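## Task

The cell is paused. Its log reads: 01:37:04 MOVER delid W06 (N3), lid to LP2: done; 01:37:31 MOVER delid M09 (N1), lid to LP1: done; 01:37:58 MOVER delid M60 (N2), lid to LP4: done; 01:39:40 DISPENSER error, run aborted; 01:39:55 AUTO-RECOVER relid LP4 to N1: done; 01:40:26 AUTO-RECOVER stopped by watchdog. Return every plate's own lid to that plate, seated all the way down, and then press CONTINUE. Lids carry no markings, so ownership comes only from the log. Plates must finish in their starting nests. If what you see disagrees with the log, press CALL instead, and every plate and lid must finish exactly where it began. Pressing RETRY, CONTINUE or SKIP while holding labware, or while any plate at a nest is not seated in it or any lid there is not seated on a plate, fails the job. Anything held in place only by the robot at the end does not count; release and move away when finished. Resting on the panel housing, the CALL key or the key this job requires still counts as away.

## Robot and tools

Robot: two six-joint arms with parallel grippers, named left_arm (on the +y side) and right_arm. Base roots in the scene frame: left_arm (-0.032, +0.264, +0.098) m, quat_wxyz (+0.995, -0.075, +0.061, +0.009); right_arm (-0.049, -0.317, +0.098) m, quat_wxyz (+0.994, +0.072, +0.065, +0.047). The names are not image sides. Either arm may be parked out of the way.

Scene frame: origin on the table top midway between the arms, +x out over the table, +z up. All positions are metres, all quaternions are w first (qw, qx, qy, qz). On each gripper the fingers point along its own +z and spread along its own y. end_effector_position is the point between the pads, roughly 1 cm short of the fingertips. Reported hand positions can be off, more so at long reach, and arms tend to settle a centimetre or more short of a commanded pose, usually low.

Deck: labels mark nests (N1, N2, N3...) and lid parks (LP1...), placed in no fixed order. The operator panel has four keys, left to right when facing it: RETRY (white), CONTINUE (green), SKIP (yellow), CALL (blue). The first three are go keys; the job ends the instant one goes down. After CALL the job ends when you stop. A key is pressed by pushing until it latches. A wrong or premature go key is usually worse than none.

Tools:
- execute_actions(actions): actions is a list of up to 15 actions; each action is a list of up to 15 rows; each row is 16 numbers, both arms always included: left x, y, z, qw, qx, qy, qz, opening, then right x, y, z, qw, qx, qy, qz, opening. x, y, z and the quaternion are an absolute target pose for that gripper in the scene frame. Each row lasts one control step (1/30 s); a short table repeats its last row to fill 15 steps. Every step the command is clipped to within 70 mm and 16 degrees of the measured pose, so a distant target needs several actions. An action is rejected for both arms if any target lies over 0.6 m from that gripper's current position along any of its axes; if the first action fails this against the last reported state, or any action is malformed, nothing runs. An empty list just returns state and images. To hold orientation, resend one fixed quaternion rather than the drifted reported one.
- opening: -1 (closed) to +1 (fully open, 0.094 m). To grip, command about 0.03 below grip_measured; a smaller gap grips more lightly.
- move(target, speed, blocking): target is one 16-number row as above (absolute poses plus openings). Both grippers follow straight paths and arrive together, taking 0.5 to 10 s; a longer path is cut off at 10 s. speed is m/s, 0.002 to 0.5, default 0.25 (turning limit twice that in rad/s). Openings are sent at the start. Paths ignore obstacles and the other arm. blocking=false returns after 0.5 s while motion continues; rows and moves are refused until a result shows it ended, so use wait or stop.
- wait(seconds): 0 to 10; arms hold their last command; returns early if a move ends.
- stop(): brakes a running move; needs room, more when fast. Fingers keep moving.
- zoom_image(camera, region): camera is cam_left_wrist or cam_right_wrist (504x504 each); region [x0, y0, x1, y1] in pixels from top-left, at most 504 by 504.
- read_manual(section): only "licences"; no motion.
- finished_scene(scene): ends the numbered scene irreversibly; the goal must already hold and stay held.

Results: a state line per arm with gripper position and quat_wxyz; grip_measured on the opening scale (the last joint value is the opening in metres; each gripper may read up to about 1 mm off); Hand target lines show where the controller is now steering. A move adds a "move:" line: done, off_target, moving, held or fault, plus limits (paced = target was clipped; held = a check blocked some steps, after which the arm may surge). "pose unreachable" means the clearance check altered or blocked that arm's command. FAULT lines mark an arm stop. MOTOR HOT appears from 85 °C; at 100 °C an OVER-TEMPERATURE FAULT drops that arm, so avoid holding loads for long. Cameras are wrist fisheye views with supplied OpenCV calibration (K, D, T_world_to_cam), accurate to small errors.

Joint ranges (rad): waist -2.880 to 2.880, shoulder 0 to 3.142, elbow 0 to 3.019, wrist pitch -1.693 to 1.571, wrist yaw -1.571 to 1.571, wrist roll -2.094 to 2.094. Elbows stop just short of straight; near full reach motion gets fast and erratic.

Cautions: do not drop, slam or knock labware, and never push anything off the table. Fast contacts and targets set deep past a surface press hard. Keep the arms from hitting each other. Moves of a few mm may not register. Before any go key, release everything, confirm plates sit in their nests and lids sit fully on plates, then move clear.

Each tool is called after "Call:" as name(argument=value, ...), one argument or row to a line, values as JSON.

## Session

Call:
execute_actions(
  actions=[],
)

Scene clock: 0.00 s.
left_arm: end_effector_position=(+0.1873, +0.3492, +0.3162) grip_measured=+1.000 end_effector_quat_wxyz=(-0.228, +0.792, -0.511, +0.244) | right_arm: end_effector_position=(+0.4359, -0.3673, +0.2492) grip_measured=+1.000 end_effector_quat_wxyz=(+0.370, -0.047, +0.928, +0.016)
Joint positions: left_arm=[ 0.143  0.194  0.593 -1.141 -0.107 -1.742  0.094] | right_arm=[-0.153  1.087  0.763 -0.354 -0.016 -0.213  0.094]
Joint velocities: left_arm=[-0.015 -0.015 -0.002  0.002  0.022  0.081  0.   ] | right_arm=[ 0.005  0.005 -0.007  0.007 -0.051 -0.051  0.   ]
Motor temperatures (°C, as the motors report them): left_arm=[22 23 22 23 21 25] | right_arm=[23 25 23 21 22 24]
Hand target (left_arm): +0.190, +0.352, +0.330; -0.237, +0.789, -0.507, +0.253
Hand target (right_arm): +0.445, -0.370, +0.262; +0.383, -0.046, +0.923, +0.014
camera_calibration (this result's frames):
cam_left_wrist: T_world_to_cam=[[0.700608, 0.376635, 0.606047, -0.452683], [-0.0612463, -0.81447, 0.576964, 0.115778], [0.710913, -0.441344, -0.547557, 0.320313], [0, 0, 0, 1]] pos_world=[0.0965302, 0.406163, 0.382937]
cam_right_wrist: T_world_to_cam=[[0.101945, -0.99479, -0.000460998, -0.405431], [-0.986197, -0.101003, -0.131204, 0.428359], [0.130474, 0.0138302, -0.991355, 0.317653], [0, 0, 0, 1]] pos_world=[0.422332, -0.364446, 0.370922]

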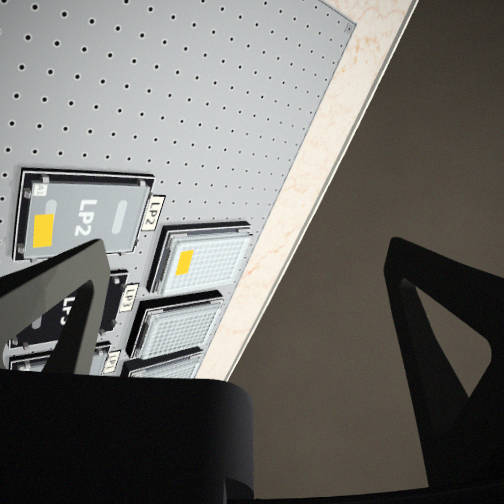

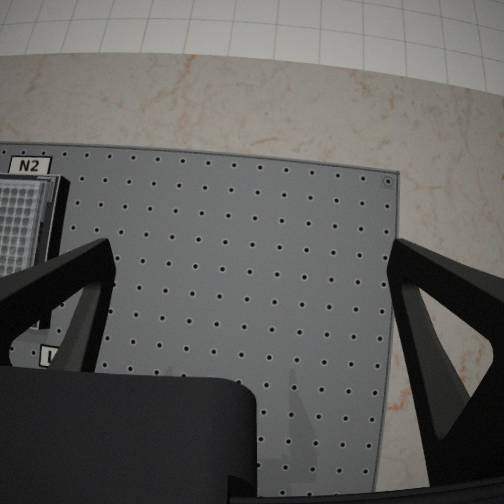

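Call:
move(
  target=[0.46,0.12,0.13,0,0,1,0,1,0.25,-0.13,0.2,0.56,-0.15,0.8,0.12,1],
  speed=0.3,
)

Call:
zoom_image(
  camera="cam_right_wrist",
  region=[60,40,460,300],
)

Scene clock: 4.10 s.
left_arm: end_effector_position=(+0.4457, +0.1251, +0.1267) grip_measured=+1.000 end_effector_quat_wxyz=(-0.007, -0.011, +1.000, +0.003) | right_arm: end_effector_position=(+0.2532, -0.1316, +0.2025) grip_measured=+1.000 end_effector_quat_wxyz=(+0.566, -0.155, +0.802, +0.109)
Joint positions: left_arm=[-0.382  1.729  1.219 -1.016 -0.185 -0.384  0.094] | right_arm=[ 0.762  1.09   0.129  0.663  0.512 -0.035  0.094]
Joint velocities: left_arm=[-0.015  0.005 -0.007 -0.012 -0.051  0.051  0.   ] | right_arm=[ 0.015  0.005  0.022 -0.007  0.007 -0.022  0.   ]
Motor temperatures (°C, as the motors report them): left_arm=[22 23 23 23 21 25] | right_arm=[23 25 23 21 22 24]
Hand target (left_arm): +0.461, +0.115, +0.134; +0.001, -0.000, +1.000, +0.001
Hand target (right_arm): +0.250, -0.129, +0.201; +0.565, -0.153, +0.802, +0.114
Off the commanded pose (left_arm): 0.016 m, 2 deg.
Off the commanded pose (right_arm): 0.004 m, 1 deg.
move: off_target (left_arm)
camera_calibration (this result's frames):
cam_left_wrist: T_world_to_cam=[[0.0251154, -0.999638, -0.00959829, 0.116707], [-0.808352, -0.0259565, 0.588128, 0.291285], [-0.588164, -0.00701226, -0.808711, 0.491704], [0, 0, 0, 1]] pos_world=[0.521732, 0.127673, 0.227454]
cam_right_wrist: T_world_to_cam=[[0.375731, -0.92672, -0.00411245, -0.21191], [-0.764804, -0.307572, -0.566104, 0.27066], [0.523355, 0.215848, -0.824323, 0.185226], [0, 0, 0, 1]] pos_world=[0.189684, -0.153114, 0.305037]

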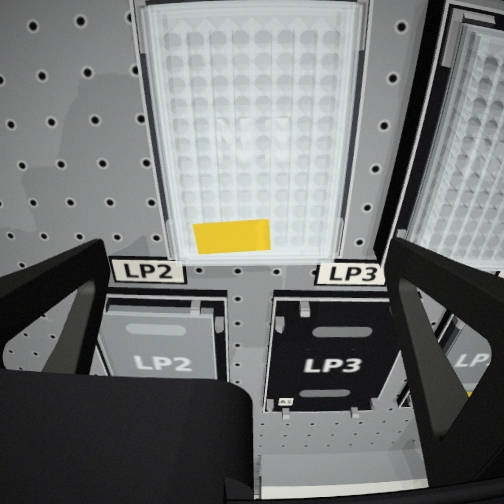

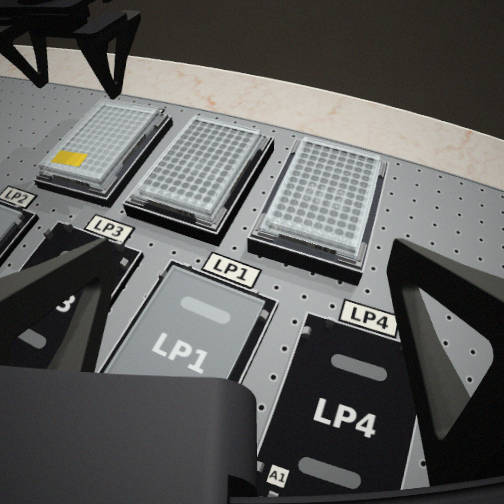

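Region (60, 40, 460, 300) of cam_right_wrist's 504x504 image, scaled by 1.260, with more detail than that image has; it fills the top 328 rows of this view, and the rest is white.

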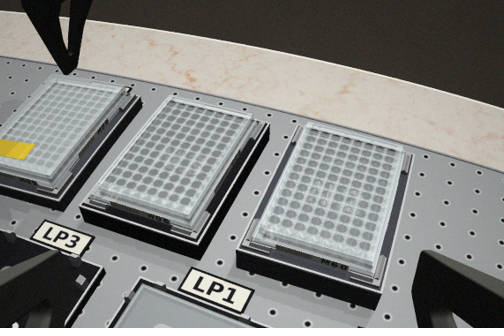

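Call:
zoom_image(
  camera="cam_right_wrist",
  region=[30,140,250,250],
)

Call:
move(
  target=[0.478,0.119,0.08,0.008,-0.018,1,-0.003,1,0.33,-0.3,0.16,0.55,-0.4,0.65,0.34,1],
  speed=0.2,
)

Call:
zoom_image(
  camera="cam_right_wrist",
  region=[120,30,420,260],
)

Region (30, 140, 250, 250) of cam_right_wrist's 504x504 image, scaled by 2.291, with more detail than that image has.

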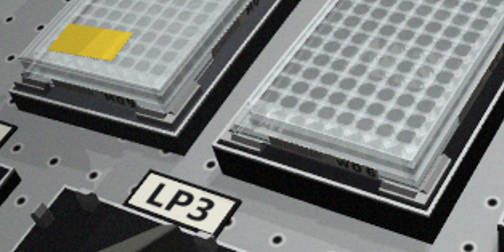

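Scene clock: 6.40 s.
left_arm: end_effector_position=(+0.4569, +0.1185, +0.0843) grip_measured=+1.000 end_effector_quat_wxyz=(-0.004, -0.013, +1.000, +0.002) | right_arm: end_effector_position=(+0.3139, -0.2813, +0.1654) grip_measured=+1.000 end_effector_quat_wxyz=(+0.559, -0.339, +0.670, +0.353)
Joint positions: left_arm=[-0.371  1.818  1.219 -0.92  -0.185 -0.376  0.094] | right_arm=[-0.442  1.398  0.36   0.368 -1.291 -0.747  0.094]
Joint velocities: left_arm=[ 0.015 -0.015 -0.017  0.002 -0.022 -0.022  0.   ] | right_arm=[-0.005 -0.005 -0.027  0.002 -0.022 -0.037  0.   ]
Motor temperatures (°C, as the motors report them): left_arm=[22 23 24 23 21 25] | right_arm=[23 25 24 21 23 24]
Hand target (left_arm): +0.478, +0.119, +0.081; +0.008, -0.018, +1.000, -0.003
Hand target (right_arm): +0.313, -0.279, +0.168; +0.561, -0.342, +0.667, +0.352
Off the commanded pose (left_arm): 0.022 m, 2 deg.
Off the commanded pose (right_arm): 0.025 m, 8 deg.
move: held (right_arm), off_target (left_arm); limits=held; held on 11 of 66 steps (right_arm), including the last (right_arm)
pose unreachable (right arm): on one or more control steps of this call, first in action 0 (counted from 0), this arm could not follow its commanded pose, so it was not sent that pose on those steps. On the call's last step it was still not sent that pose. It may still have moved: this result reports where it is.
cause: the commanded pose would bring two parts of the arm too close to each other (its wrist (the part past joint 4) and its wrist camera, with joints 5 (wrist yaw) and 6 (wrist roll) between them).
camera_calibration (this result's frames):
cam_left_wrist: T_world_to_cam=[[0.0290252, -0.999546, -0.00810606, 0.107517], [-0.81137, -0.0282957, 0.583848, 0.327155], [-0.583812, -0.0103693, -0.811823, 0.462598], [0, 0, 0, 1]] pos_world=[0.532393, 0.121523, 0.18541]
cam_right_wrist: T_world_to_cam=[[0.850276, -0.517265, -0.0973038, -0.392046], [-0.416696, -0.548611, -0.724838, 0.0992593], [0.321551, 0.656858, -0.682013, 0.319097], [0, 0, 0, 1]] pos_world=[0.272102, -0.357938, 0.251428]

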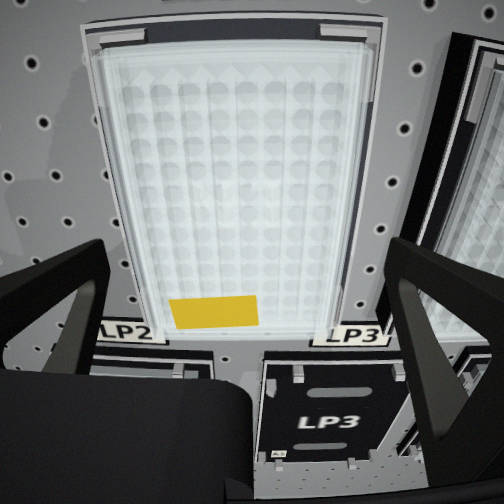

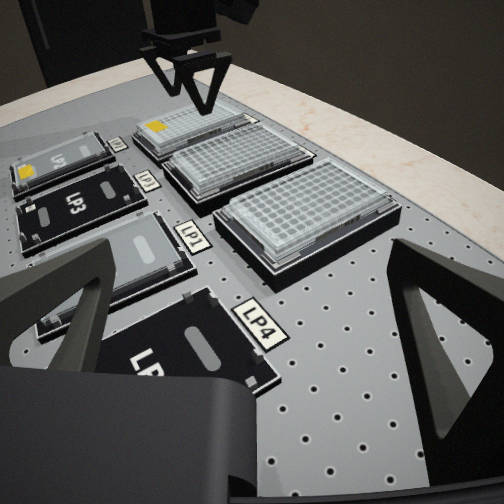

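Region (120, 30, 420, 260) of cam_right_wrist's 504x504 image, scaled by 1.680, with more detail than that image has; it fills the top 386 rows of this view, and the rest is white.

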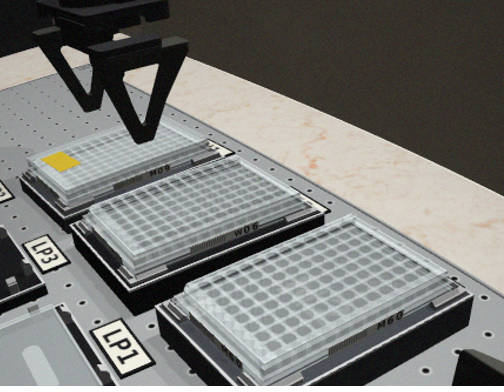

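Call:
execute_actions(
  actions=[
    [[0.475,0.124,0.072,0.006,-0.024,1,-0.002,1,0.314,-0.281,0.165,0.559,-0.339,0.67,0.353,1]],
    [[0.473,0.126,0.062,0.003,-0.025,1,-0.001,1,0.314,-0.281,0.165,0.559,-0.339,0.67,0.353,1]],
    [[0.472,0.126,0.056,0.001,-0.025,1,0,1,0.314,-0.281,0.165,0.559,-0.339,0.67,0.353,1]],
  ],
)

Scene clock: 7.97 s.
left_arm: end_effector_position=(+0.4654, +0.1223, +0.0694) grip_measured=+1.000 end_effector_quat_wxyz=(+0.003, -0.023, +1.000, -0.000) | right_arm: end_effector_position=(+0.3139, -0.2813, +0.1654) grip_measured=+1.000 end_effector_quat_wxyz=(+0.559, -0.339, +0.670, +0.353)
Joint positions: left_arm=[-0.353  1.845  1.219 -0.873 -0.185 -0.374  0.094] | right_arm=[-0.442  1.398  0.36   0.368 -1.291 -0.747  0.094]
Joint velocities: left_arm=[-0.015 -0.005  0.012  0.012 -0.081  0.007  0.   ] | right_arm=[-0.005 -0.005  0.012 -0.012 -0.022 -0.007  0.   ]
Motor temperatures (°C, as the motors report them): left_arm=[22 23 24 23 21 25] | right_arm=[23 25 24 21 23 24]
Hand target (left_arm): +0.472, +0.126, +0.056; +0.001, -0.025, +1.000, +0.000
Hand target (right_arm): +0.314, -0.281, +0.165; +0.559, -0.339, +0.670, +0.353
Off the commanded pose (left_arm): 0.015 m, 0 deg.
Off the commanded pose (right_arm): 0.001 m, 0 deg.
camera_calibration (this result's frames):
cam_left_wrist: T_world_to_cam=[[0.0482053, -0.998831, -0.00355403, 0.101611], [-0.819188, -0.0415708, 0.572017, 0.348889], [-0.571496, -0.0246628, -0.820234, 0.45213], [0, 0, 0, 1]] pos_world=[0.539298, 0.127147, 0.171643]
cam_right_wrist: T_world_to_cam=[[0.850276, -0.517265, -0.0973038, -0.392046], [-0.416696, -0.548611, -0.724838, 0.0992593], [0.321551, 0.656858, -0.682013, 0.319097], [0, 0, 0, 1]] pos_world=[0.272102, -0.357938, 0.251428]

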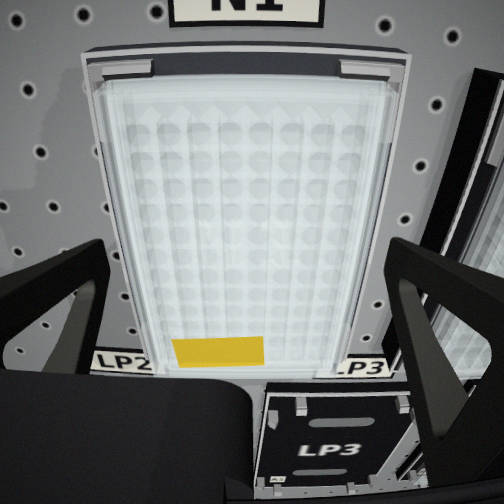

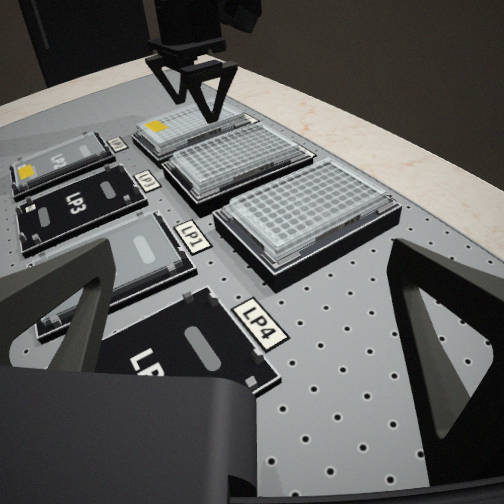

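Call:
execute_actions(
  actions=[
    [[0.4695,0.127,0.049,-0.007,-0.025,1,0.003,1,0.314,-0.281,0.165,0.559,-0.339,0.67,0.353,1]],
    [[0.467,0.127,0.043,-0.013,-0.025,1,0.005,1,0.314,-0.281,0.165,0.559,-0.339,0.67,0.353,1]],
    [[0.467,0.127,0.043,-0.013,-0.025,1,0.005,1,0.314,-0.281,0.165,0.559,-0.339,0.67,0.353,1]],
  ],
)

Scene clock: 9.57 s.
left_arm: end_effector_position=(+0.4609, +0.1229, +0.0561) grip_measured=+1.000 end_effector_quat_wxyz=(-0.010, -0.022, +1.000, +0.005) | right_arm: end_effector_position=(+0.3139, -0.2813, +0.1654) grip_measured=+1.000 end_effector_quat_wxyz=(+0.559, -0.339, +0.670, +0.353)
Joint positions: left_arm=[-0.35   1.873  1.219 -0.873 -0.185 -0.374  0.094] | right_arm=[-0.442  1.398  0.36   0.368 -1.291 -0.747  0.094]
Joint velocities: left_arm=[ 0.005 -0.005  0.007 -0.007 -0.022  0.007  0.   ] | right_arm=[-0.005 -0.015  0.002 -0.002  0.022 -0.037  0.   ]
Motor temperatures (°C, as the motors report them): left_arm=[22 23 24 23 21 25] | right_arm=[23 25 24 21 23 24]
Hand target (left_arm): +0.467, +0.127, +0.043; -0.013, -0.025, +1.000, +0.005
Hand target (right_arm): +0.314, -0.281, +0.165; +0.559, -0.339, +0.670, +0.353
Off the commanded pose (left_arm): 0.015 m, 1 deg.
Off the commanded pose (right_arm): 0.001 m, 0 deg.
camera_calibration (this result's frames):
cam_left_wrist: T_world_to_cam=[[0.0459702, -0.998847, -0.0138404, 0.103998], [-0.804117, -0.0452214, 0.592749, 0.3452], [-0.592691, -0.0161195, -0.805268, 0.446502], [0, 0, 0, 1]] pos_world=[0.537439, 0.126686, 0.156376]
cam_right_wrist: T_world_to_cam=[[0.850276, -0.517265, -0.0973038, -0.392046], [-0.416696, -0.548611, -0.724838, 0.0992593], [0.321551, 0.656858, -0.682013, 0.319097], [0, 0, 0, 1]] pos_world=[0.272102, -0.357938, 0.251428]

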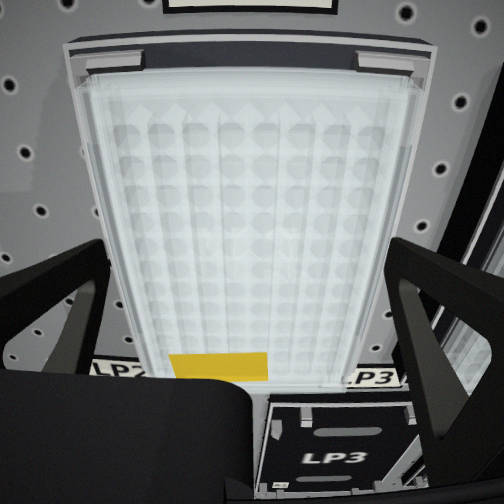

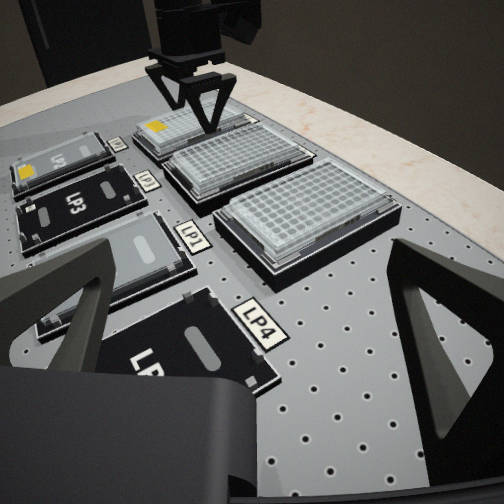

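Call:
execute_actions(
  actions=[
    [[0.467,0.126,0.043,-0.013,-0.025,1,0.005,0.75,0.314,-0.281,0.165,0.559,-0.339,0.67,0.353,1]],
    [[0.469,0.126,0.061,-0.002,-0.025,1,0.001,0.75,0.314,-0.281,0.165,0.559,-0.339,0.67,0.353,1]],
    [[0.470,0.1265,0.068,0.002,-0.025,1,0,0.75,0.314,-0.281,0.165,0.559,-0.339,0.67,0.353,1]],
  ],
)

Scene clock: 11.17 s.
left_arm: end_effector_position=(+0.4608, +0.1228, +0.0561) grip_measured=+0.774 end_effector_quat_wxyz=(-0.010, -0.022, +1.000, +0.004) | right_arm: end_effector_position=(+0.3139, -0.2813, +0.1654) grip_measured=+1.000 end_effector_quat_wxyz=(+0.559, -0.339, +0.670, +0.353)
Joint positions: left_arm=[-0.35   1.873  1.219 -0.873 -0.185 -0.374  0.083] | right_arm=[-0.442  1.398  0.36   0.368 -1.291 -0.747  0.094]
Joint velocities: left_arm=[-0.005 -0.015  0.002 -0.012 -0.022  0.007 -0.001] | right_arm=[-0.005 -0.005  0.007  0.002 -0.022  0.066  0.   ]
Motor temperatures (°C, as the motors report them): left_arm=[22 23 24 23 21 25] | right_arm=[23 25 23 21 23 24]
Hand target (left_arm): +0.470, +0.127, +0.068; +0.002, -0.025, +1.000, +0.000
Hand target (right_arm): +0.314, -0.281, +0.165; +0.559, -0.339, +0.670, +0.353
Off the commanded pose (left_arm): 0.015 m, 1 deg.
Off the commanded pose (right_arm): 0.001 m, 0 deg.
camera_calibration (this result's frames):
cam_left_wrist: T_world_to_cam=[[0.0459765, -0.998851, -0.0134858, 0.103915], [-0.804043, -0.045014, 0.592865, 0.345115], [-0.592791, -0.0164147, -0.805189, 0.446566], [0, 0, 0, 1]] pos_world=[0.53743, 0.126661, 0.156366]
cam_right_wrist: T_world_to_cam=[[0.850276, -0.517265, -0.0973038, -0.392046], [-0.416696, -0.548611, -0.724838, 0.0992593], [0.321551, 0.656858, -0.682013, 0.319097], [0, 0, 0, 1]] pos_world=[0.272102, -0.357938, 0.251428]

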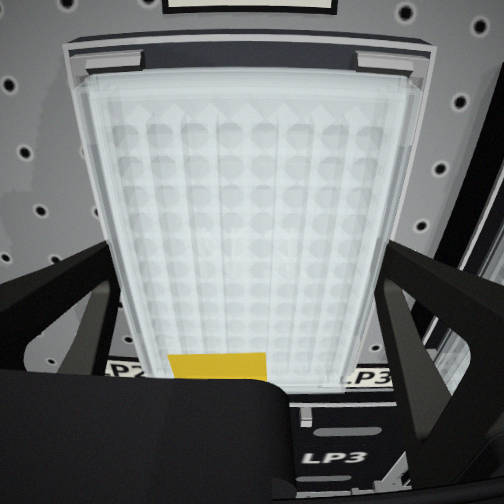

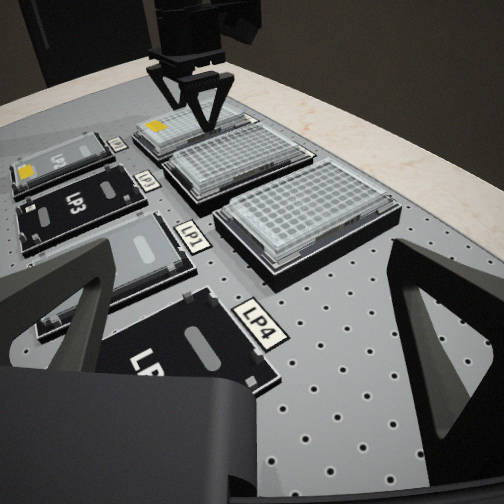

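Call:
execute_actions(
  actions=[
    [[0.471,0.127,0.074,0.006,-0.025,1,-0.002,0.75,0.314,-0.281,0.165,0.559,-0.339,0.67,0.353,1]],
    [[0.472,0.1275,0.080,0.010,-0.025,1,-0.003,0.75,0.314,-0.281,0.165,0.559,-0.339,0.67,0.353,1]],
  ],
)

Call:
zoom_image(
  camera="cam_right_wrist",
  region=[120,70,270,190],
)

Scene clock: 12.23 s.
left_arm: end_effector_position=(+0.4644, +0.1234, +0.0655) grip_measured=+0.774 end_effector_quat_wxyz=(-0.000, -0.024, +1.000, +0.001) | right_arm: end_effector_position=(+0.3139, -0.2813, +0.1654) grip_measured=+1.000 end_effector_quat_wxyz=(+0.559, -0.339, +0.670, +0.353)
Joint positions: left_arm=[-0.35   1.853  1.219 -0.873 -0.185 -0.374  0.083] | right_arm=[-0.442  1.398  0.36   0.368 -1.291 -0.747  0.094]
Joint velocities: left_arm=[-0.005  0.005 -0.002 -0.012 -0.007  0.022 -0.001] | right_arm=[ 0.005 -0.005  0.002 -0.007 -0.037  0.037  0.   ]
Motor temperatures (°C, as the motors report them): left_arm=[22 23 24 23 21 25] | right_arm=[23 25 23 21 23 24]
Hand target (left_arm): +0.472, +0.128, +0.080; +0.010, -0.025, +1.000, -0.003
Hand target (right_arm): +0.314, -0.281, +0.165; +0.559, -0.339, +0.670, +0.353
Off the commanded pose (left_arm): 0.017 m, 1 deg.
Off the commanded pose (right_arm): 0.001 m, 0 deg.
camera_calibration (this result's frames):
cam_left_wrist: T_world_to_cam=[[0.0497684, -0.998741, -0.0063519, 0.102264], [-0.814699, -0.0442746, 0.578191, 0.348255], [-0.577744, -0.0236007, -0.815877, 0.450888], [0, 0, 0, 1]] pos_world=[0.539132, 0.128195, 0.167161]
cam_right_wrist: T_world_to_cam=[[0.850276, -0.517265, -0.0973038, -0.392046], [-0.416696, -0.548611, -0.724838, 0.0992593], [0.321551, 0.656858, -0.682013, 0.319097], [0, 0, 0, 1]] pos_world=[0.272102, -0.357938, 0.251428]

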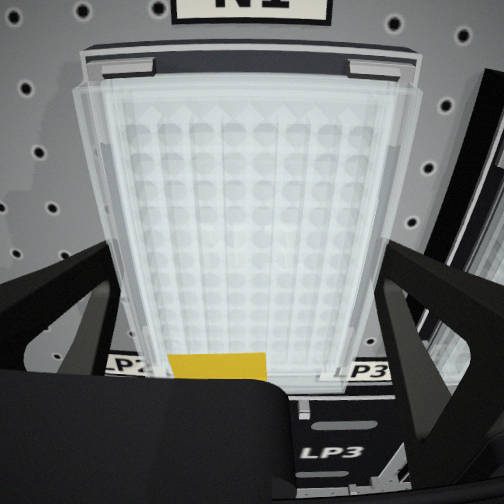

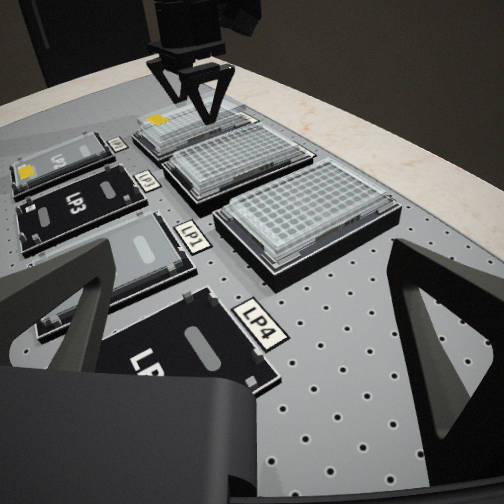

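Region (120, 70, 270, 190) of cam_right_wrist's 504x504 image, scaled by 3.360, with more detail than that image has; it fills the top 403 rows of this view, and the rest is white.

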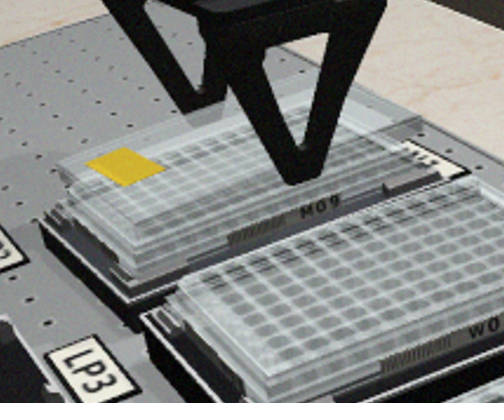

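Call:
execute_actions(
  actions=[
    [[0.467,0.129,0.080,0.0,-0.025,1,0.001,0.75,0.314,-0.281,0.165,0.559,-0.339,0.67,0.353,1]],
  ],
)

Call:
zoom_image(
  camera="cam_right_wrist",
  region=[120,70,270,190],
)

Scene clock: 12.83 s.
left_arm: end_effector_position=(+0.4606, +0.1248, +0.0655) grip_measured=+0.774 end_effector_quat_wxyz=(-0.008, -0.022, +1.000, +0.004) | right_arm: end_effector_position=(+0.3139, -0.2813, +0.1654) grip_measured=+1.000 end_effector_quat_wxyz=(+0.559, -0.339, +0.670, +0.353)
Joint positions: left_arm=[-0.35   1.853  1.219 -0.89  -0.185 -0.374  0.083] | right_arm=[-0.442  1.398  0.36   0.368 -1.291 -0.747  0.094]
Joint velocities: left_arm=[-0.015  0.005 -0.007 -0.002  0.007  0.007 -0.001] | right_arm=[ 0.005 -0.015  0.002 -0.002  0.022 -0.066  0.   ]
Motor temperatures (°C, as the motors report them): left_arm=[22 23 24 23 21 25] | right_arm=[23 25 23 21 23 24]
Hand target (left_arm): +0.467, +0.129, +0.080; -0.000, -0.025, +1.000, +0.001
Hand target (right_arm): +0.314, -0.281, +0.165; +0.559, -0.339, +0.670, +0.353
Off the commanded pose (left_arm): 0.016 m, 1 deg.
Off the commanded pose (right_arm): 0.001 m, 0 deg.
camera_calibration (this result's frames):
cam_left_wrist: T_world_to_cam=[[0.0465685, -0.998838, -0.0123928, 0.105652], [-0.8057, -0.0448918, 0.59062, 0.340261], [-0.590491, -0.0175194, -0.806854, 0.453246], [0, 0, 0, 1]] pos_world=[0.536866, 0.128745, 0.166047]
cam_right_wrist: T_world_to_cam=[[0.850276, -0.517265, -0.0973038, -0.392046], [-0.416696, -0.548611, -0.724838, 0.0992593], [0.321551, 0.656858, -0.682013, 0.319097], [0, 0, 0, 1]] pos_world=[0.272102, -0.357938, 0.251428]

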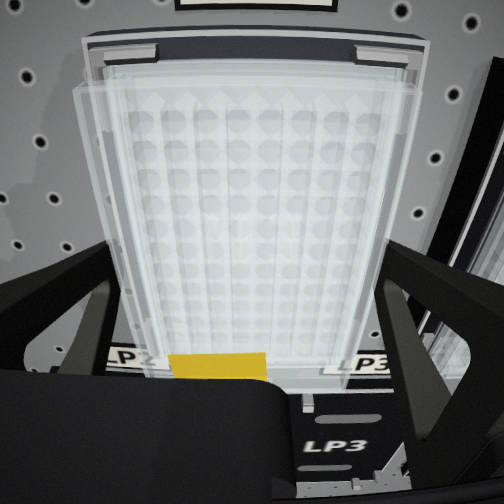

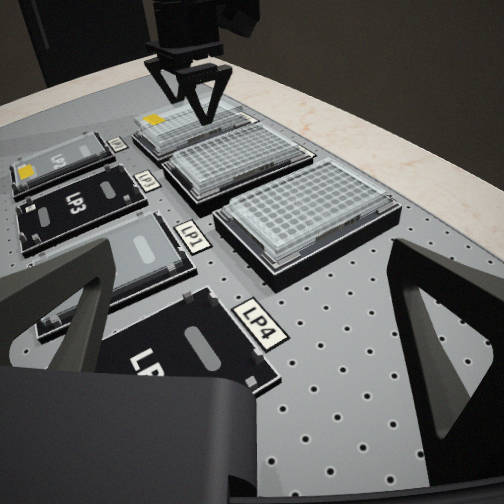

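Region (120, 70, 270, 190) of cam_right_wrist's 504x504 image, scaled by 3.360, with more detail than that image has; it fills the top 403 rows of this view, and the rest is white.

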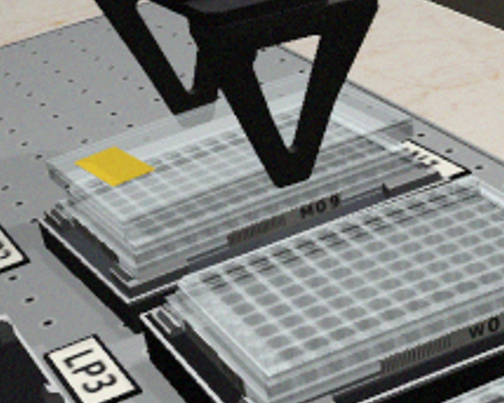

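Call:
execute_actions(
  actions=[
    [[0.469,0.128,0.095,0.005,-0.025,1,0,0.75,0.314,-0.281,0.165,0.559,-0.339,0.67,0.353,1]],
    [[0.469,0.12,0.125,0.005,-0.02,1,0,0.75,0.314,-0.281,0.165,0.559,-0.339,0.67,0.353,1]],
  ],
)

Call:
move(
  target=[0.47,-0.15,0.12,0,0,1,0,0.75,0.314,-0.281,0.165,0.559,-0.339,0.67,0.353,1],
  speed=0.2,
)

Call:
move(
  target=[0.48,-0.15,0.085,0,0,1,0,0.75,0.314,-0.281,0.165,0.559,-0.339,0.67,0.353,1],
  speed=0.06,
)

Scene clock: 14.00 s.
left_arm: end_effector_position=(+0.4482, +0.1286, +0.1013) grip_measured=+0.774 end_effector_quat_wxyz=(-0.019, -0.016, +1.000, +0.008) | right_arm: end_effector_position=(+0.3139, -0.2813, +0.1654) grip_measured=+1.000 end_effector_quat_wxyz=(+0.559, -0.339, +0.670, +0.353)
Joint positions: left_arm=[-0.364  1.782  1.221 -0.989 -0.185 -0.38   0.083] | right_arm=[-0.442  1.398  0.36   0.368 -1.291 -0.747  0.094]
Joint velocities: left_arm=[-0.015 -0.015  0.017 -0.017  0.007 -0.022 -0.001] | right_arm=[ 0.015 -0.015  0.007  0.002  0.037 -0.037  0.   ]
Motor temperatures (°C, as the motors report them): left_arm=[22 24 24 23 21 25] | right_arm=[23 25 23 21 23 24]
Hand target (left_arm): +0.467, +0.120, +0.126; +0.005, -0.020, +1.000, -0.001
Hand target (right_arm): +0.314, -0.281, +0.165; +0.559, -0.339, +0.670, +0.353
Off the commanded pose (left_arm): 0.033 m, 3 deg.
Off the commanded pose (right_arm): 0.001 m, 0 deg.
camera_calibration (this result's frames):
cam_left_wrist: T_world_to_cam=[[0.0333522, -0.999241, -0.0201049, 0.117279], [-0.793073, -0.0387018, 0.607896, 0.30115], [-0.608212, -0.00432997, -0.793762, 0.479835], [0, 0, 0, 1]] pos_world=[0.526764, 0.130923, 0.200165]
cam_right_wrist: T_world_to_cam=[[0.850276, -0.517265, -0.0973038, -0.392046], [-0.416696, -0.548611, -0.724838, 0.0992593], [0.321551, 0.656858, -0.682013, 0.319097], [0, 0, 0, 1]] pos_world=[0.272102, -0.357938, 0.251428]

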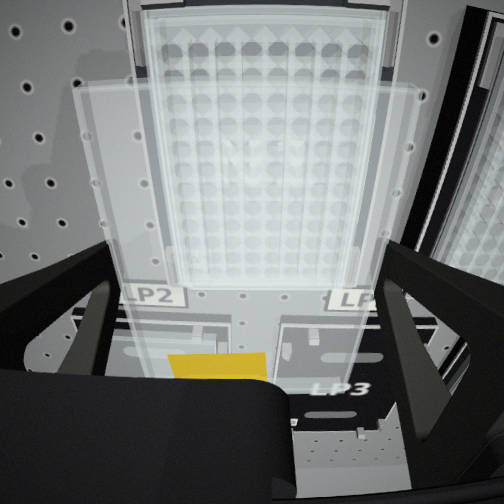

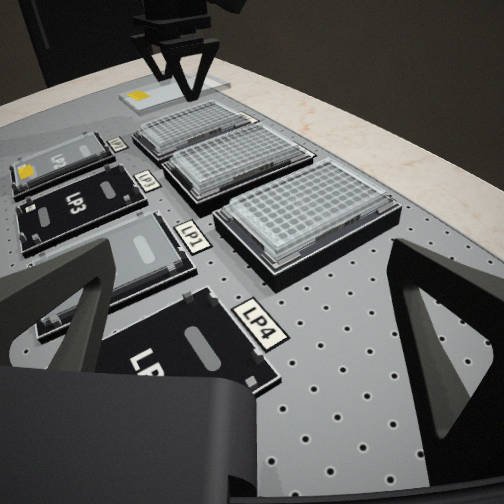

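Scene clock: 15.87 s.
left_arm: end_effector_position=(+0.4536, -0.1406, +0.1221) grip_measured=+0.774 end_effector_quat_wxyz=(-0.004, +0.007, +1.000, -0.002) | right_arm: end_effector_position=(+0.3139, -0.2813, +0.1654) grip_measured=+1.000 end_effector_quat_wxyz=(+0.559, -0.339, +0.670, +0.353)
Joint positions: left_arm=[-0.769  2.144  1.746 -1.193 -0.186 -0.739  0.083] | right_arm=[-0.442  1.398  0.36   0.368 -1.291 -0.747  0.094]
Joint velocities: left_arm=[ 0.005  0.005  0.022  0.002 -0.007  0.007 -0.   ] | right_arm=[-0.015 -0.005 -0.007 -0.017  0.007 -0.051  0.   ]
Motor temperatures (°C, as the motors report them): left_arm=[22 24 25 23 21 25] | right_arm=[23 25 23 21 23 24]
Hand target (left_arm): +0.465, -0.150, +0.123; -0.000, +0.000, +1.000, -0.003
Hand target (right_arm): +0.314, -0.281, +0.165; +0.559, -0.339, +0.670, +0.353
Off the commanded pose (left_arm): 0.019 m, 1 deg.
Off the commanded pose (right_arm): 0.001 m, 0 deg.
move: off_target (left_arm)
camera_calibration (this result's frames):
cam_left_wrist: T_world_to_cam=[[-0.0124651, -0.999922, -0.00100123, -0.133133], [-0.811234, 0.00952753, 0.584644, 0.300193], [-0.584589, 0.00809991, -0.811289, 0.491544], [0, 0, 0, 1]] pos_world=[0.529218, -0.139964, 0.223144]
cam_right_wrist: T_world_to_cam=[[0.850276, -0.517265, -0.0973038, -0.392046], [-0.416696, -0.548611, -0.724838, 0.0992593], [0.321551, 0.656858, -0.682013, 0.319097], [0, 0, 0, 1]] pos_world=[0.272102, -0.357938, 0.251428]

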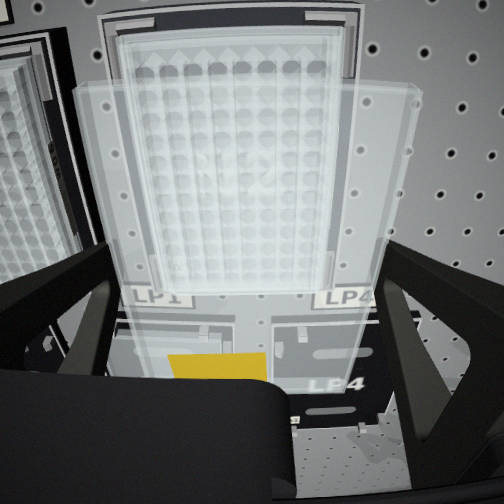

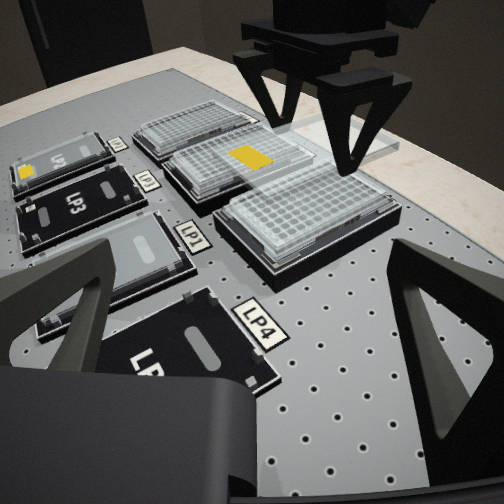

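Scene clock: 17.23 s.
left_arm: end_effector_position=(+0.4570, -0.1425, +0.0865) grip_measured=+0.774 end_effector_quat_wxyz=(-0.015, +0.005, +1.000, +0.012) | right_arm: end_effector_position=(+0.3139, -0.2813, +0.1654) grip_measured=+1.000 end_effector_quat_wxyz=(+0.559, -0.339, +0.670, +0.353)
Joint positions: left_arm=[-0.759  2.213  1.768 -1.177 -0.192 -0.739  0.083] | right_arm=[-0.442  1.398  0.36   0.368 -1.291 -0.747  0.094]
Joint velocities: left_arm=[ 0.005 -0.005 -0.002 -0.017  0.007  0.022 -0.   ] | right_arm=[ 0.005 -0.005 -0.002  0.002  0.007 -0.066  0.   ]
Motor temperatures (°C, as the motors report them): left_arm=[22 24 25 23 21 25] | right_arm=[23 25 23 21 23 24]
Hand target (left_arm): +0.480, -0.150, +0.086; +0.000, -0.000, +1.000, +0.000
Hand target (right_arm): +0.314, -0.281, +0.165; +0.559, -0.339, +0.670, +0.353
Off the commanded pose (left_arm): 0.024 m, 2 deg.
Off the commanded pose (right_arm): 0.001 m, 0 deg.
move: off_target (left_arm)
camera_calibration (this result's frames):
cam_left_wrist: T_world_to_cam=[[-0.00897029, -0.99957, -0.027899, -0.134218], [-0.799078, -0.00960768, 0.60115, 0.31408], [-0.60116, 0.027686, -0.798649, 0.473961], [0, 0, 0, 1]] pos_world=[0.534697, -0.144265, 0.185975]
cam_right_wrist: T_world_to_cam=[[0.850276, -0.517265, -0.0973038, -0.392046], [-0.416696, -0.548611, -0.724838, 0.0992593], [0.321551, 0.656858, -0.682013, 0.319097], [0, 0, 0, 1]] pos_world=[0.272102, -0.357938, 0.251428]

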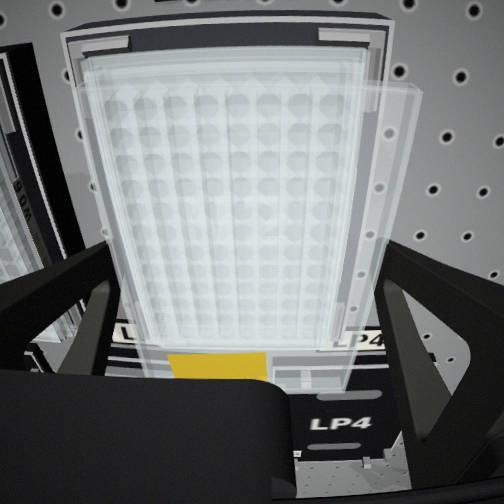

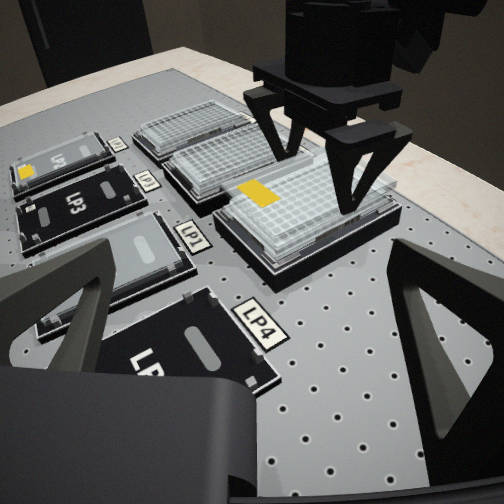

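Call:
execute_actions(
  actions=[
    [[0.484,-0.1452,0.084,0,-0.022,1,0,0.75,0.314,-0.281,0.165,0.559,-0.339,0.67,0.353,1]],
    [[0.484,-0.1452,0.084,0,-0.022,1,0,0.75,0.314,-0.281,0.165,0.559,-0.339,0.67,0.353,1]],
  ],
)

Scene clock: 18.33 s.
left_arm: end_effector_position=(+0.4609, -0.1377, +0.0853) grip_measured=+0.774 end_effector_quat_wxyz=(-0.016, -0.005, +1.000, +0.012) | right_arm: end_effector_position=(+0.3139, -0.2813, +0.1654) grip_measured=+1.000 end_effector_quat_wxyz=(+0.559, -0.339, +0.670, +0.353)
Joint positions: left_arm=[-0.749  2.213  1.768 -1.177 -0.192 -0.751  0.083] | right_arm=[-0.442  1.398  0.36   0.368 -1.291 -0.747  0.094]
Joint velocities: left_arm=[-0.005 -0.015 -0.007  0.002  0.037 -0.022 -0.001] | right_arm=[-0.015 -0.015  0.002 -0.022 -0.007 -0.007  0.   ]
Motor temperatures (°C, as the motors report them): left_arm=[22 24 25 23 21 25] | right_arm=[23 25 23 21 23 24]
Hand target (left_arm): +0.483, -0.144, +0.085; +0.000, -0.022, +1.000, -0.000
Hand target (right_arm): +0.314, -0.281, +0.165; +0.559, -0.339, +0.670, +0.353
Off the commanded pose (left_arm): 0.024 m, 3 deg.
Off the commanded pose (right_arm): 0.001 m, 0 deg.
camera_calibration (this result's frames):
cam_left_wrist: T_world_to_cam=[[0.0125339, -0.999488, -0.0294551, -0.139196], [-0.797948, -0.0277502, 0.602087, 0.314891], [-0.602596, 0.0159572, -0.797887, 0.474193], [0, 0, 0, 1]] pos_world=[0.538758, -0.137953, 0.18466]
cam_right_wrist: T_world_to_cam=[[0.850276, -0.517265, -0.0973038, -0.392046], [-0.416696, -0.548611, -0.724838, 0.0992593], [0.321551, 0.656858, -0.682013, 0.319097], [0, 0, 0, 1]] pos_world=[0.272102, -0.357938, 0.251428]

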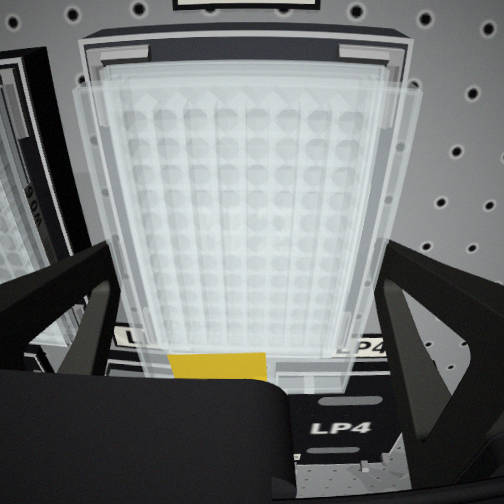

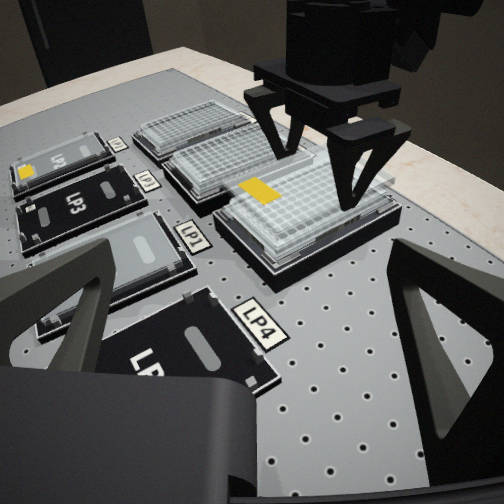

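Call:
execute_actions(
  actions=[
    [[0.484,-0.1447,0.0795,-0.001,-0.029,1,0.001,0.75,0.314,-0.281,0.165,0.559,-0.339,0.67,0.353,1]],
    [[0.484,-0.1447,0.079,-0.001,-0.029,1,0.001,0.75,0.314,-0.281,0.165,0.559,-0.339,0.67,0.353,1]],
  ],
)

Call:
zoom_image(
  camera="cam_left_wrist",
  region=[60,30,440,400],
)

Scene clock: 19.43 s.
left_arm: end_effector_position=(+0.4620, -0.1387, +0.0852) grip_measured=+0.774 end_effector_quat_wxyz=(-0.013, -0.012, +1.000, +0.011) | right_arm: end_effector_position=(+0.3139, -0.2813, +0.1654) grip_measured=+1.000 end_effector_quat_wxyz=(+0.559, -0.339, +0.670, +0.353)
Joint positions: left_arm=[-0.749  2.213  1.768 -1.171 -0.192 -0.763  0.083] | right_arm=[-0.442  1.398  0.36   0.368 -1.291 -0.747  0.094]
Joint velocities: left_arm=[ 0.005 -0.005 -0.002 -0.012  0.007  0.037 -0.   ] | right_arm=[-0.005 -0.005 -0.007  0.007 -0.037  0.022  0.   ]
Motor temperatures (°C, as the motors report them): left_arm=[22 24 26 23 21 25] | right_arm=[23 25 23 21 23 24]
Hand target (left_arm): +0.483, -0.144, +0.080; -0.001, -0.029, +1.000, +0.001
Hand target (right_arm): +0.314, -0.281, +0.165; +0.559, -0.339, +0.670, +0.353
Off the commanded pose (left_arm): 0.024 m, 3 deg.
Off the commanded pose (right_arm): 0.001 m, 0 deg.
camera_calibration (this result's frames):
cam_left_wrist: T_world_to_cam=[[0.0264146, -0.99932, -0.0257253, -0.146916], [-0.800351, -0.0365602, 0.598416, 0.315971], [-0.59895, 0.00478232, -0.800772, 0.471835], [0, 0, 0, 1]] pos_world=[0.539374, -0.137521, 0.184971]
cam_right_wrist: T_world_to_cam=[[0.850276, -0.517265, -0.0973038, -0.392046], [-0.416696, -0.548611, -0.724838, 0.0992593], [0.321551, 0.656858, -0.682013, 0.319097], [0, 0, 0, 1]] pos_world=[0.272102, -0.357938, 0.251428]

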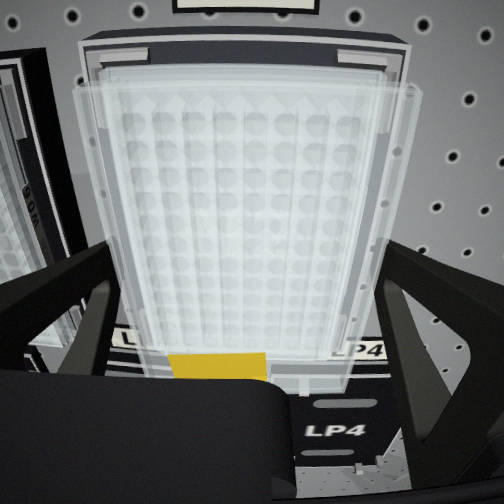

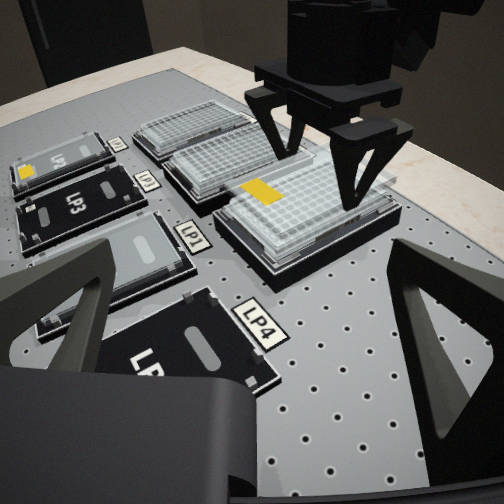

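Region (60, 30, 440, 400) of cam_left_wrist's 504x504 image, scaled by 1.326, with more detail than that image has; it fills the top 491 rows of this view, and the rest is white.

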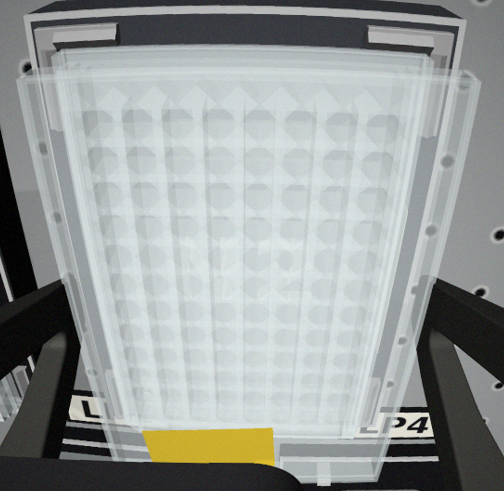

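Call:
execute_actions(
  actions=[
    [[0.4853,-0.143,0.0786,-0.001,-0.030,1,0.001,0.75,0.314,-0.281,0.165,0.559,-0.339,0.67,0.353,1]],
    [[0.4838,-0.143,0.0736,-0.004,-0.030,1,0.004,0.75,0.314,-0.281,0.165,0.559,-0.339,0.67,0.353,1]],
  ],
)

Call:
zoom_image(
  camera="cam_left_wrist",
  region=[60,30,440,400],
)

Scene clock: 20.53 s.
left_arm: end_effector_position=(+0.4628, -0.1370, +0.0830) grip_measured=+0.774 end_effector_quat_wxyz=(-0.015, -0.014, +1.000, +0.012) | right_arm: end_effector_position=(+0.3139, -0.2813, +0.1654) grip_measured=+1.000 end_effector_quat_wxyz=(+0.559, -0.339, +0.670, +0.353)
Joint positions: left_arm=[-0.745  2.216  1.768 -1.171 -0.192 -0.764  0.083] | right_arm=[-0.442  1.398  0.36   0.368 -1.291 -0.747  0.094]
Joint velocities: left_arm=[ 0.005 -0.005  0.007 -0.027 -0.022 -0.007  0.001] | right_arm=[-0.015 -0.005  0.002 -0.012  0.037 -0.007  0.   ]
Motor temperatures (°C, as the motors report them): left_arm=[22 24 26 23 21 25] | right_arm=[23 25 23 21 23 24]
Hand target (left_arm): +0.483, -0.142, +0.074; -0.004, -0.030, +1.000, +0.004
Hand target (right_arm): +0.314, -0.281, +0.165; +0.559, -0.339, +0.670, +0.353
Off the commanded pose (left_arm): 0.024 m, 2 deg.
Off the commanded pose (right_arm): 0.001 m, 0 deg.
camera_calibration (this result's frames):
cam_left_wrist: T_world_to_cam=[[0.0294991, -0.999166, -0.0282231, -0.146513], [-0.798586, -0.0405398, 0.600513, 0.316487], [-0.601157, 0.00482397, -0.799116, 0.471375], [0, 0, 0, 1]] pos_world=[0.540434, -0.135835, 0.182493]
cam_right_wrist: T_world_to_cam=[[0.850276, -0.517265, -0.0973038, -0.392046], [-0.416696, -0.548611, -0.724838, 0.0992593], [0.321551, 0.656858, -0.682013, 0.319097], [0, 0, 0, 1]] pos_world=[0.272102, -0.357938, 0.251428]

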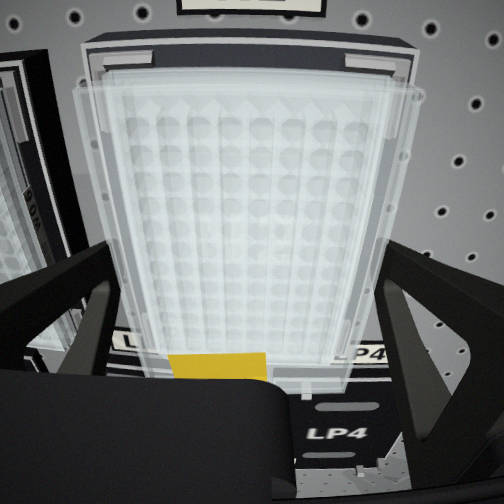

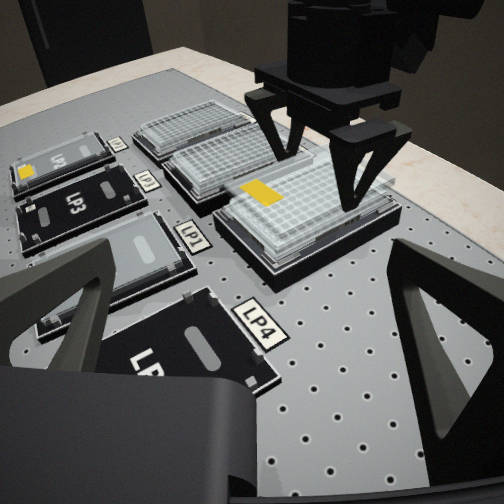

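Region (60, 30, 440, 400) of cam_left_wrist's 504x504 image, scaled by 1.326, with more detail than that image has; it fills the top 491 rows of this view, and the rest is white.

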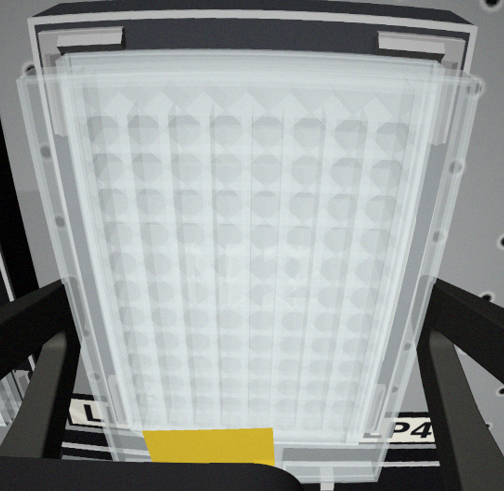

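Call:
execute_actions(
  actions=[
    [[0.4823,-0.143,0.0686,-0.007,-0.030,1,0.007,0.75,0.314,-0.281,0.165,0.559,-0.339,0.67,0.353,1]],
    [[0.4811,-0.143,0.0646,-0.0095,-0.030,1,0.0095,0.75,0.314,-0.281,0.165,0.559,-0.339,0.67,0.353,1]],
  ],
)

Call:
zoom_image(
  camera="cam_right_wrist",
  region=[200,130,420,300],
)

Scene clock: 21.60 s.
left_arm: end_effector_position=(+0.4598, -0.1369, +0.0731) grip_measured=+0.774 end_effector_quat_wxyz=(-0.020, -0.014, +1.000, +0.017) | right_arm: end_effector_position=(+0.3139, -0.2813, +0.1654) grip_measured=+1.000 end_effector_quat_wxyz=(+0.559, -0.339, +0.670, +0.353)
Joint positions: left_arm=[-0.745  2.232  1.768 -1.171 -0.192 -0.767  0.083] | right_arm=[-0.442  1.398  0.36   0.368 -1.291 -0.747  0.094]
Joint velocities: left_arm=[ 0.005 -0.005 -0.002 -0.007 -0.007  0.007 -0.001] | right_arm=[ 0.015 -0.005  0.007 -0.017 -0.022  0.037  0.   ]
Motor temperatures (°C, as the motors report them): left_arm=[22 24 26 23 21 25] | right_arm=[23 25 23 21 23 24]
Hand target (left_arm): +0.480, -0.142, +0.065; -0.009, -0.030, +0.999, +0.009
Hand target (right_arm): +0.314, -0.281, +0.165; +0.559, -0.339, +0.670, +0.353
Off the commanded pose (left_arm): 0.024 m, 2 deg.
Off the commanded pose (right_arm): 0.001 m, 0 deg.
camera_calibration (this result's frames):
cam_left_wrist: T_world_to_cam=[[0.0290637, -0.998811, -0.0391316, -0.14559], [-0.791547, -0.0469041, 0.609306, 0.315287], [-0.610417, 0.0132658, -0.791969, 0.466554], [0, 0, 0, 1]] pos_world=[0.538588, -0.136818, 0.171693]
cam_right_wrist: T_world_to_cam=[[0.850276, -0.517265, -0.0973038, -0.392046], [-0.416696, -0.548611, -0.724838, 0.0992593], [0.321551, 0.656858, -0.682013, 0.319097], [0, 0, 0, 1]] pos_world=[0.272102, -0.357938, 0.251428]

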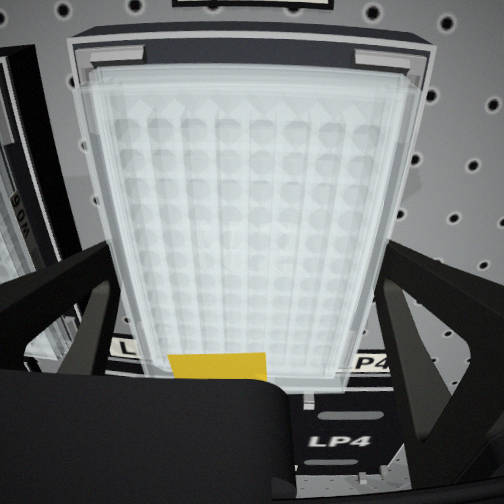

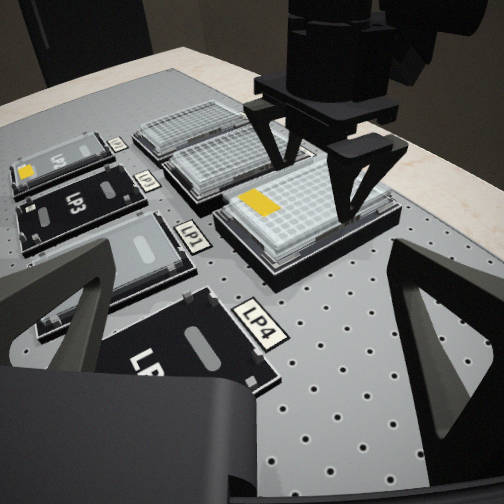

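Region (200, 130, 420, 300) of cam_right_wrist's 504x504 image, scaled by 2.291, with more detail than that image has; it fills the top 389 rows of this view, and the rest is white.

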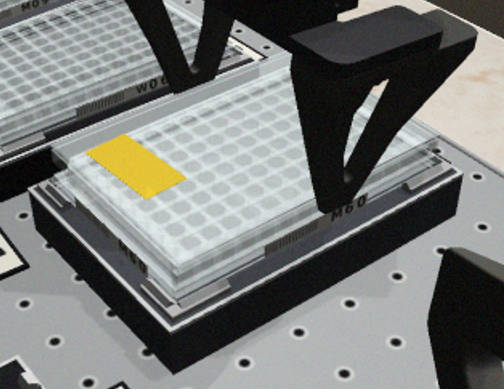

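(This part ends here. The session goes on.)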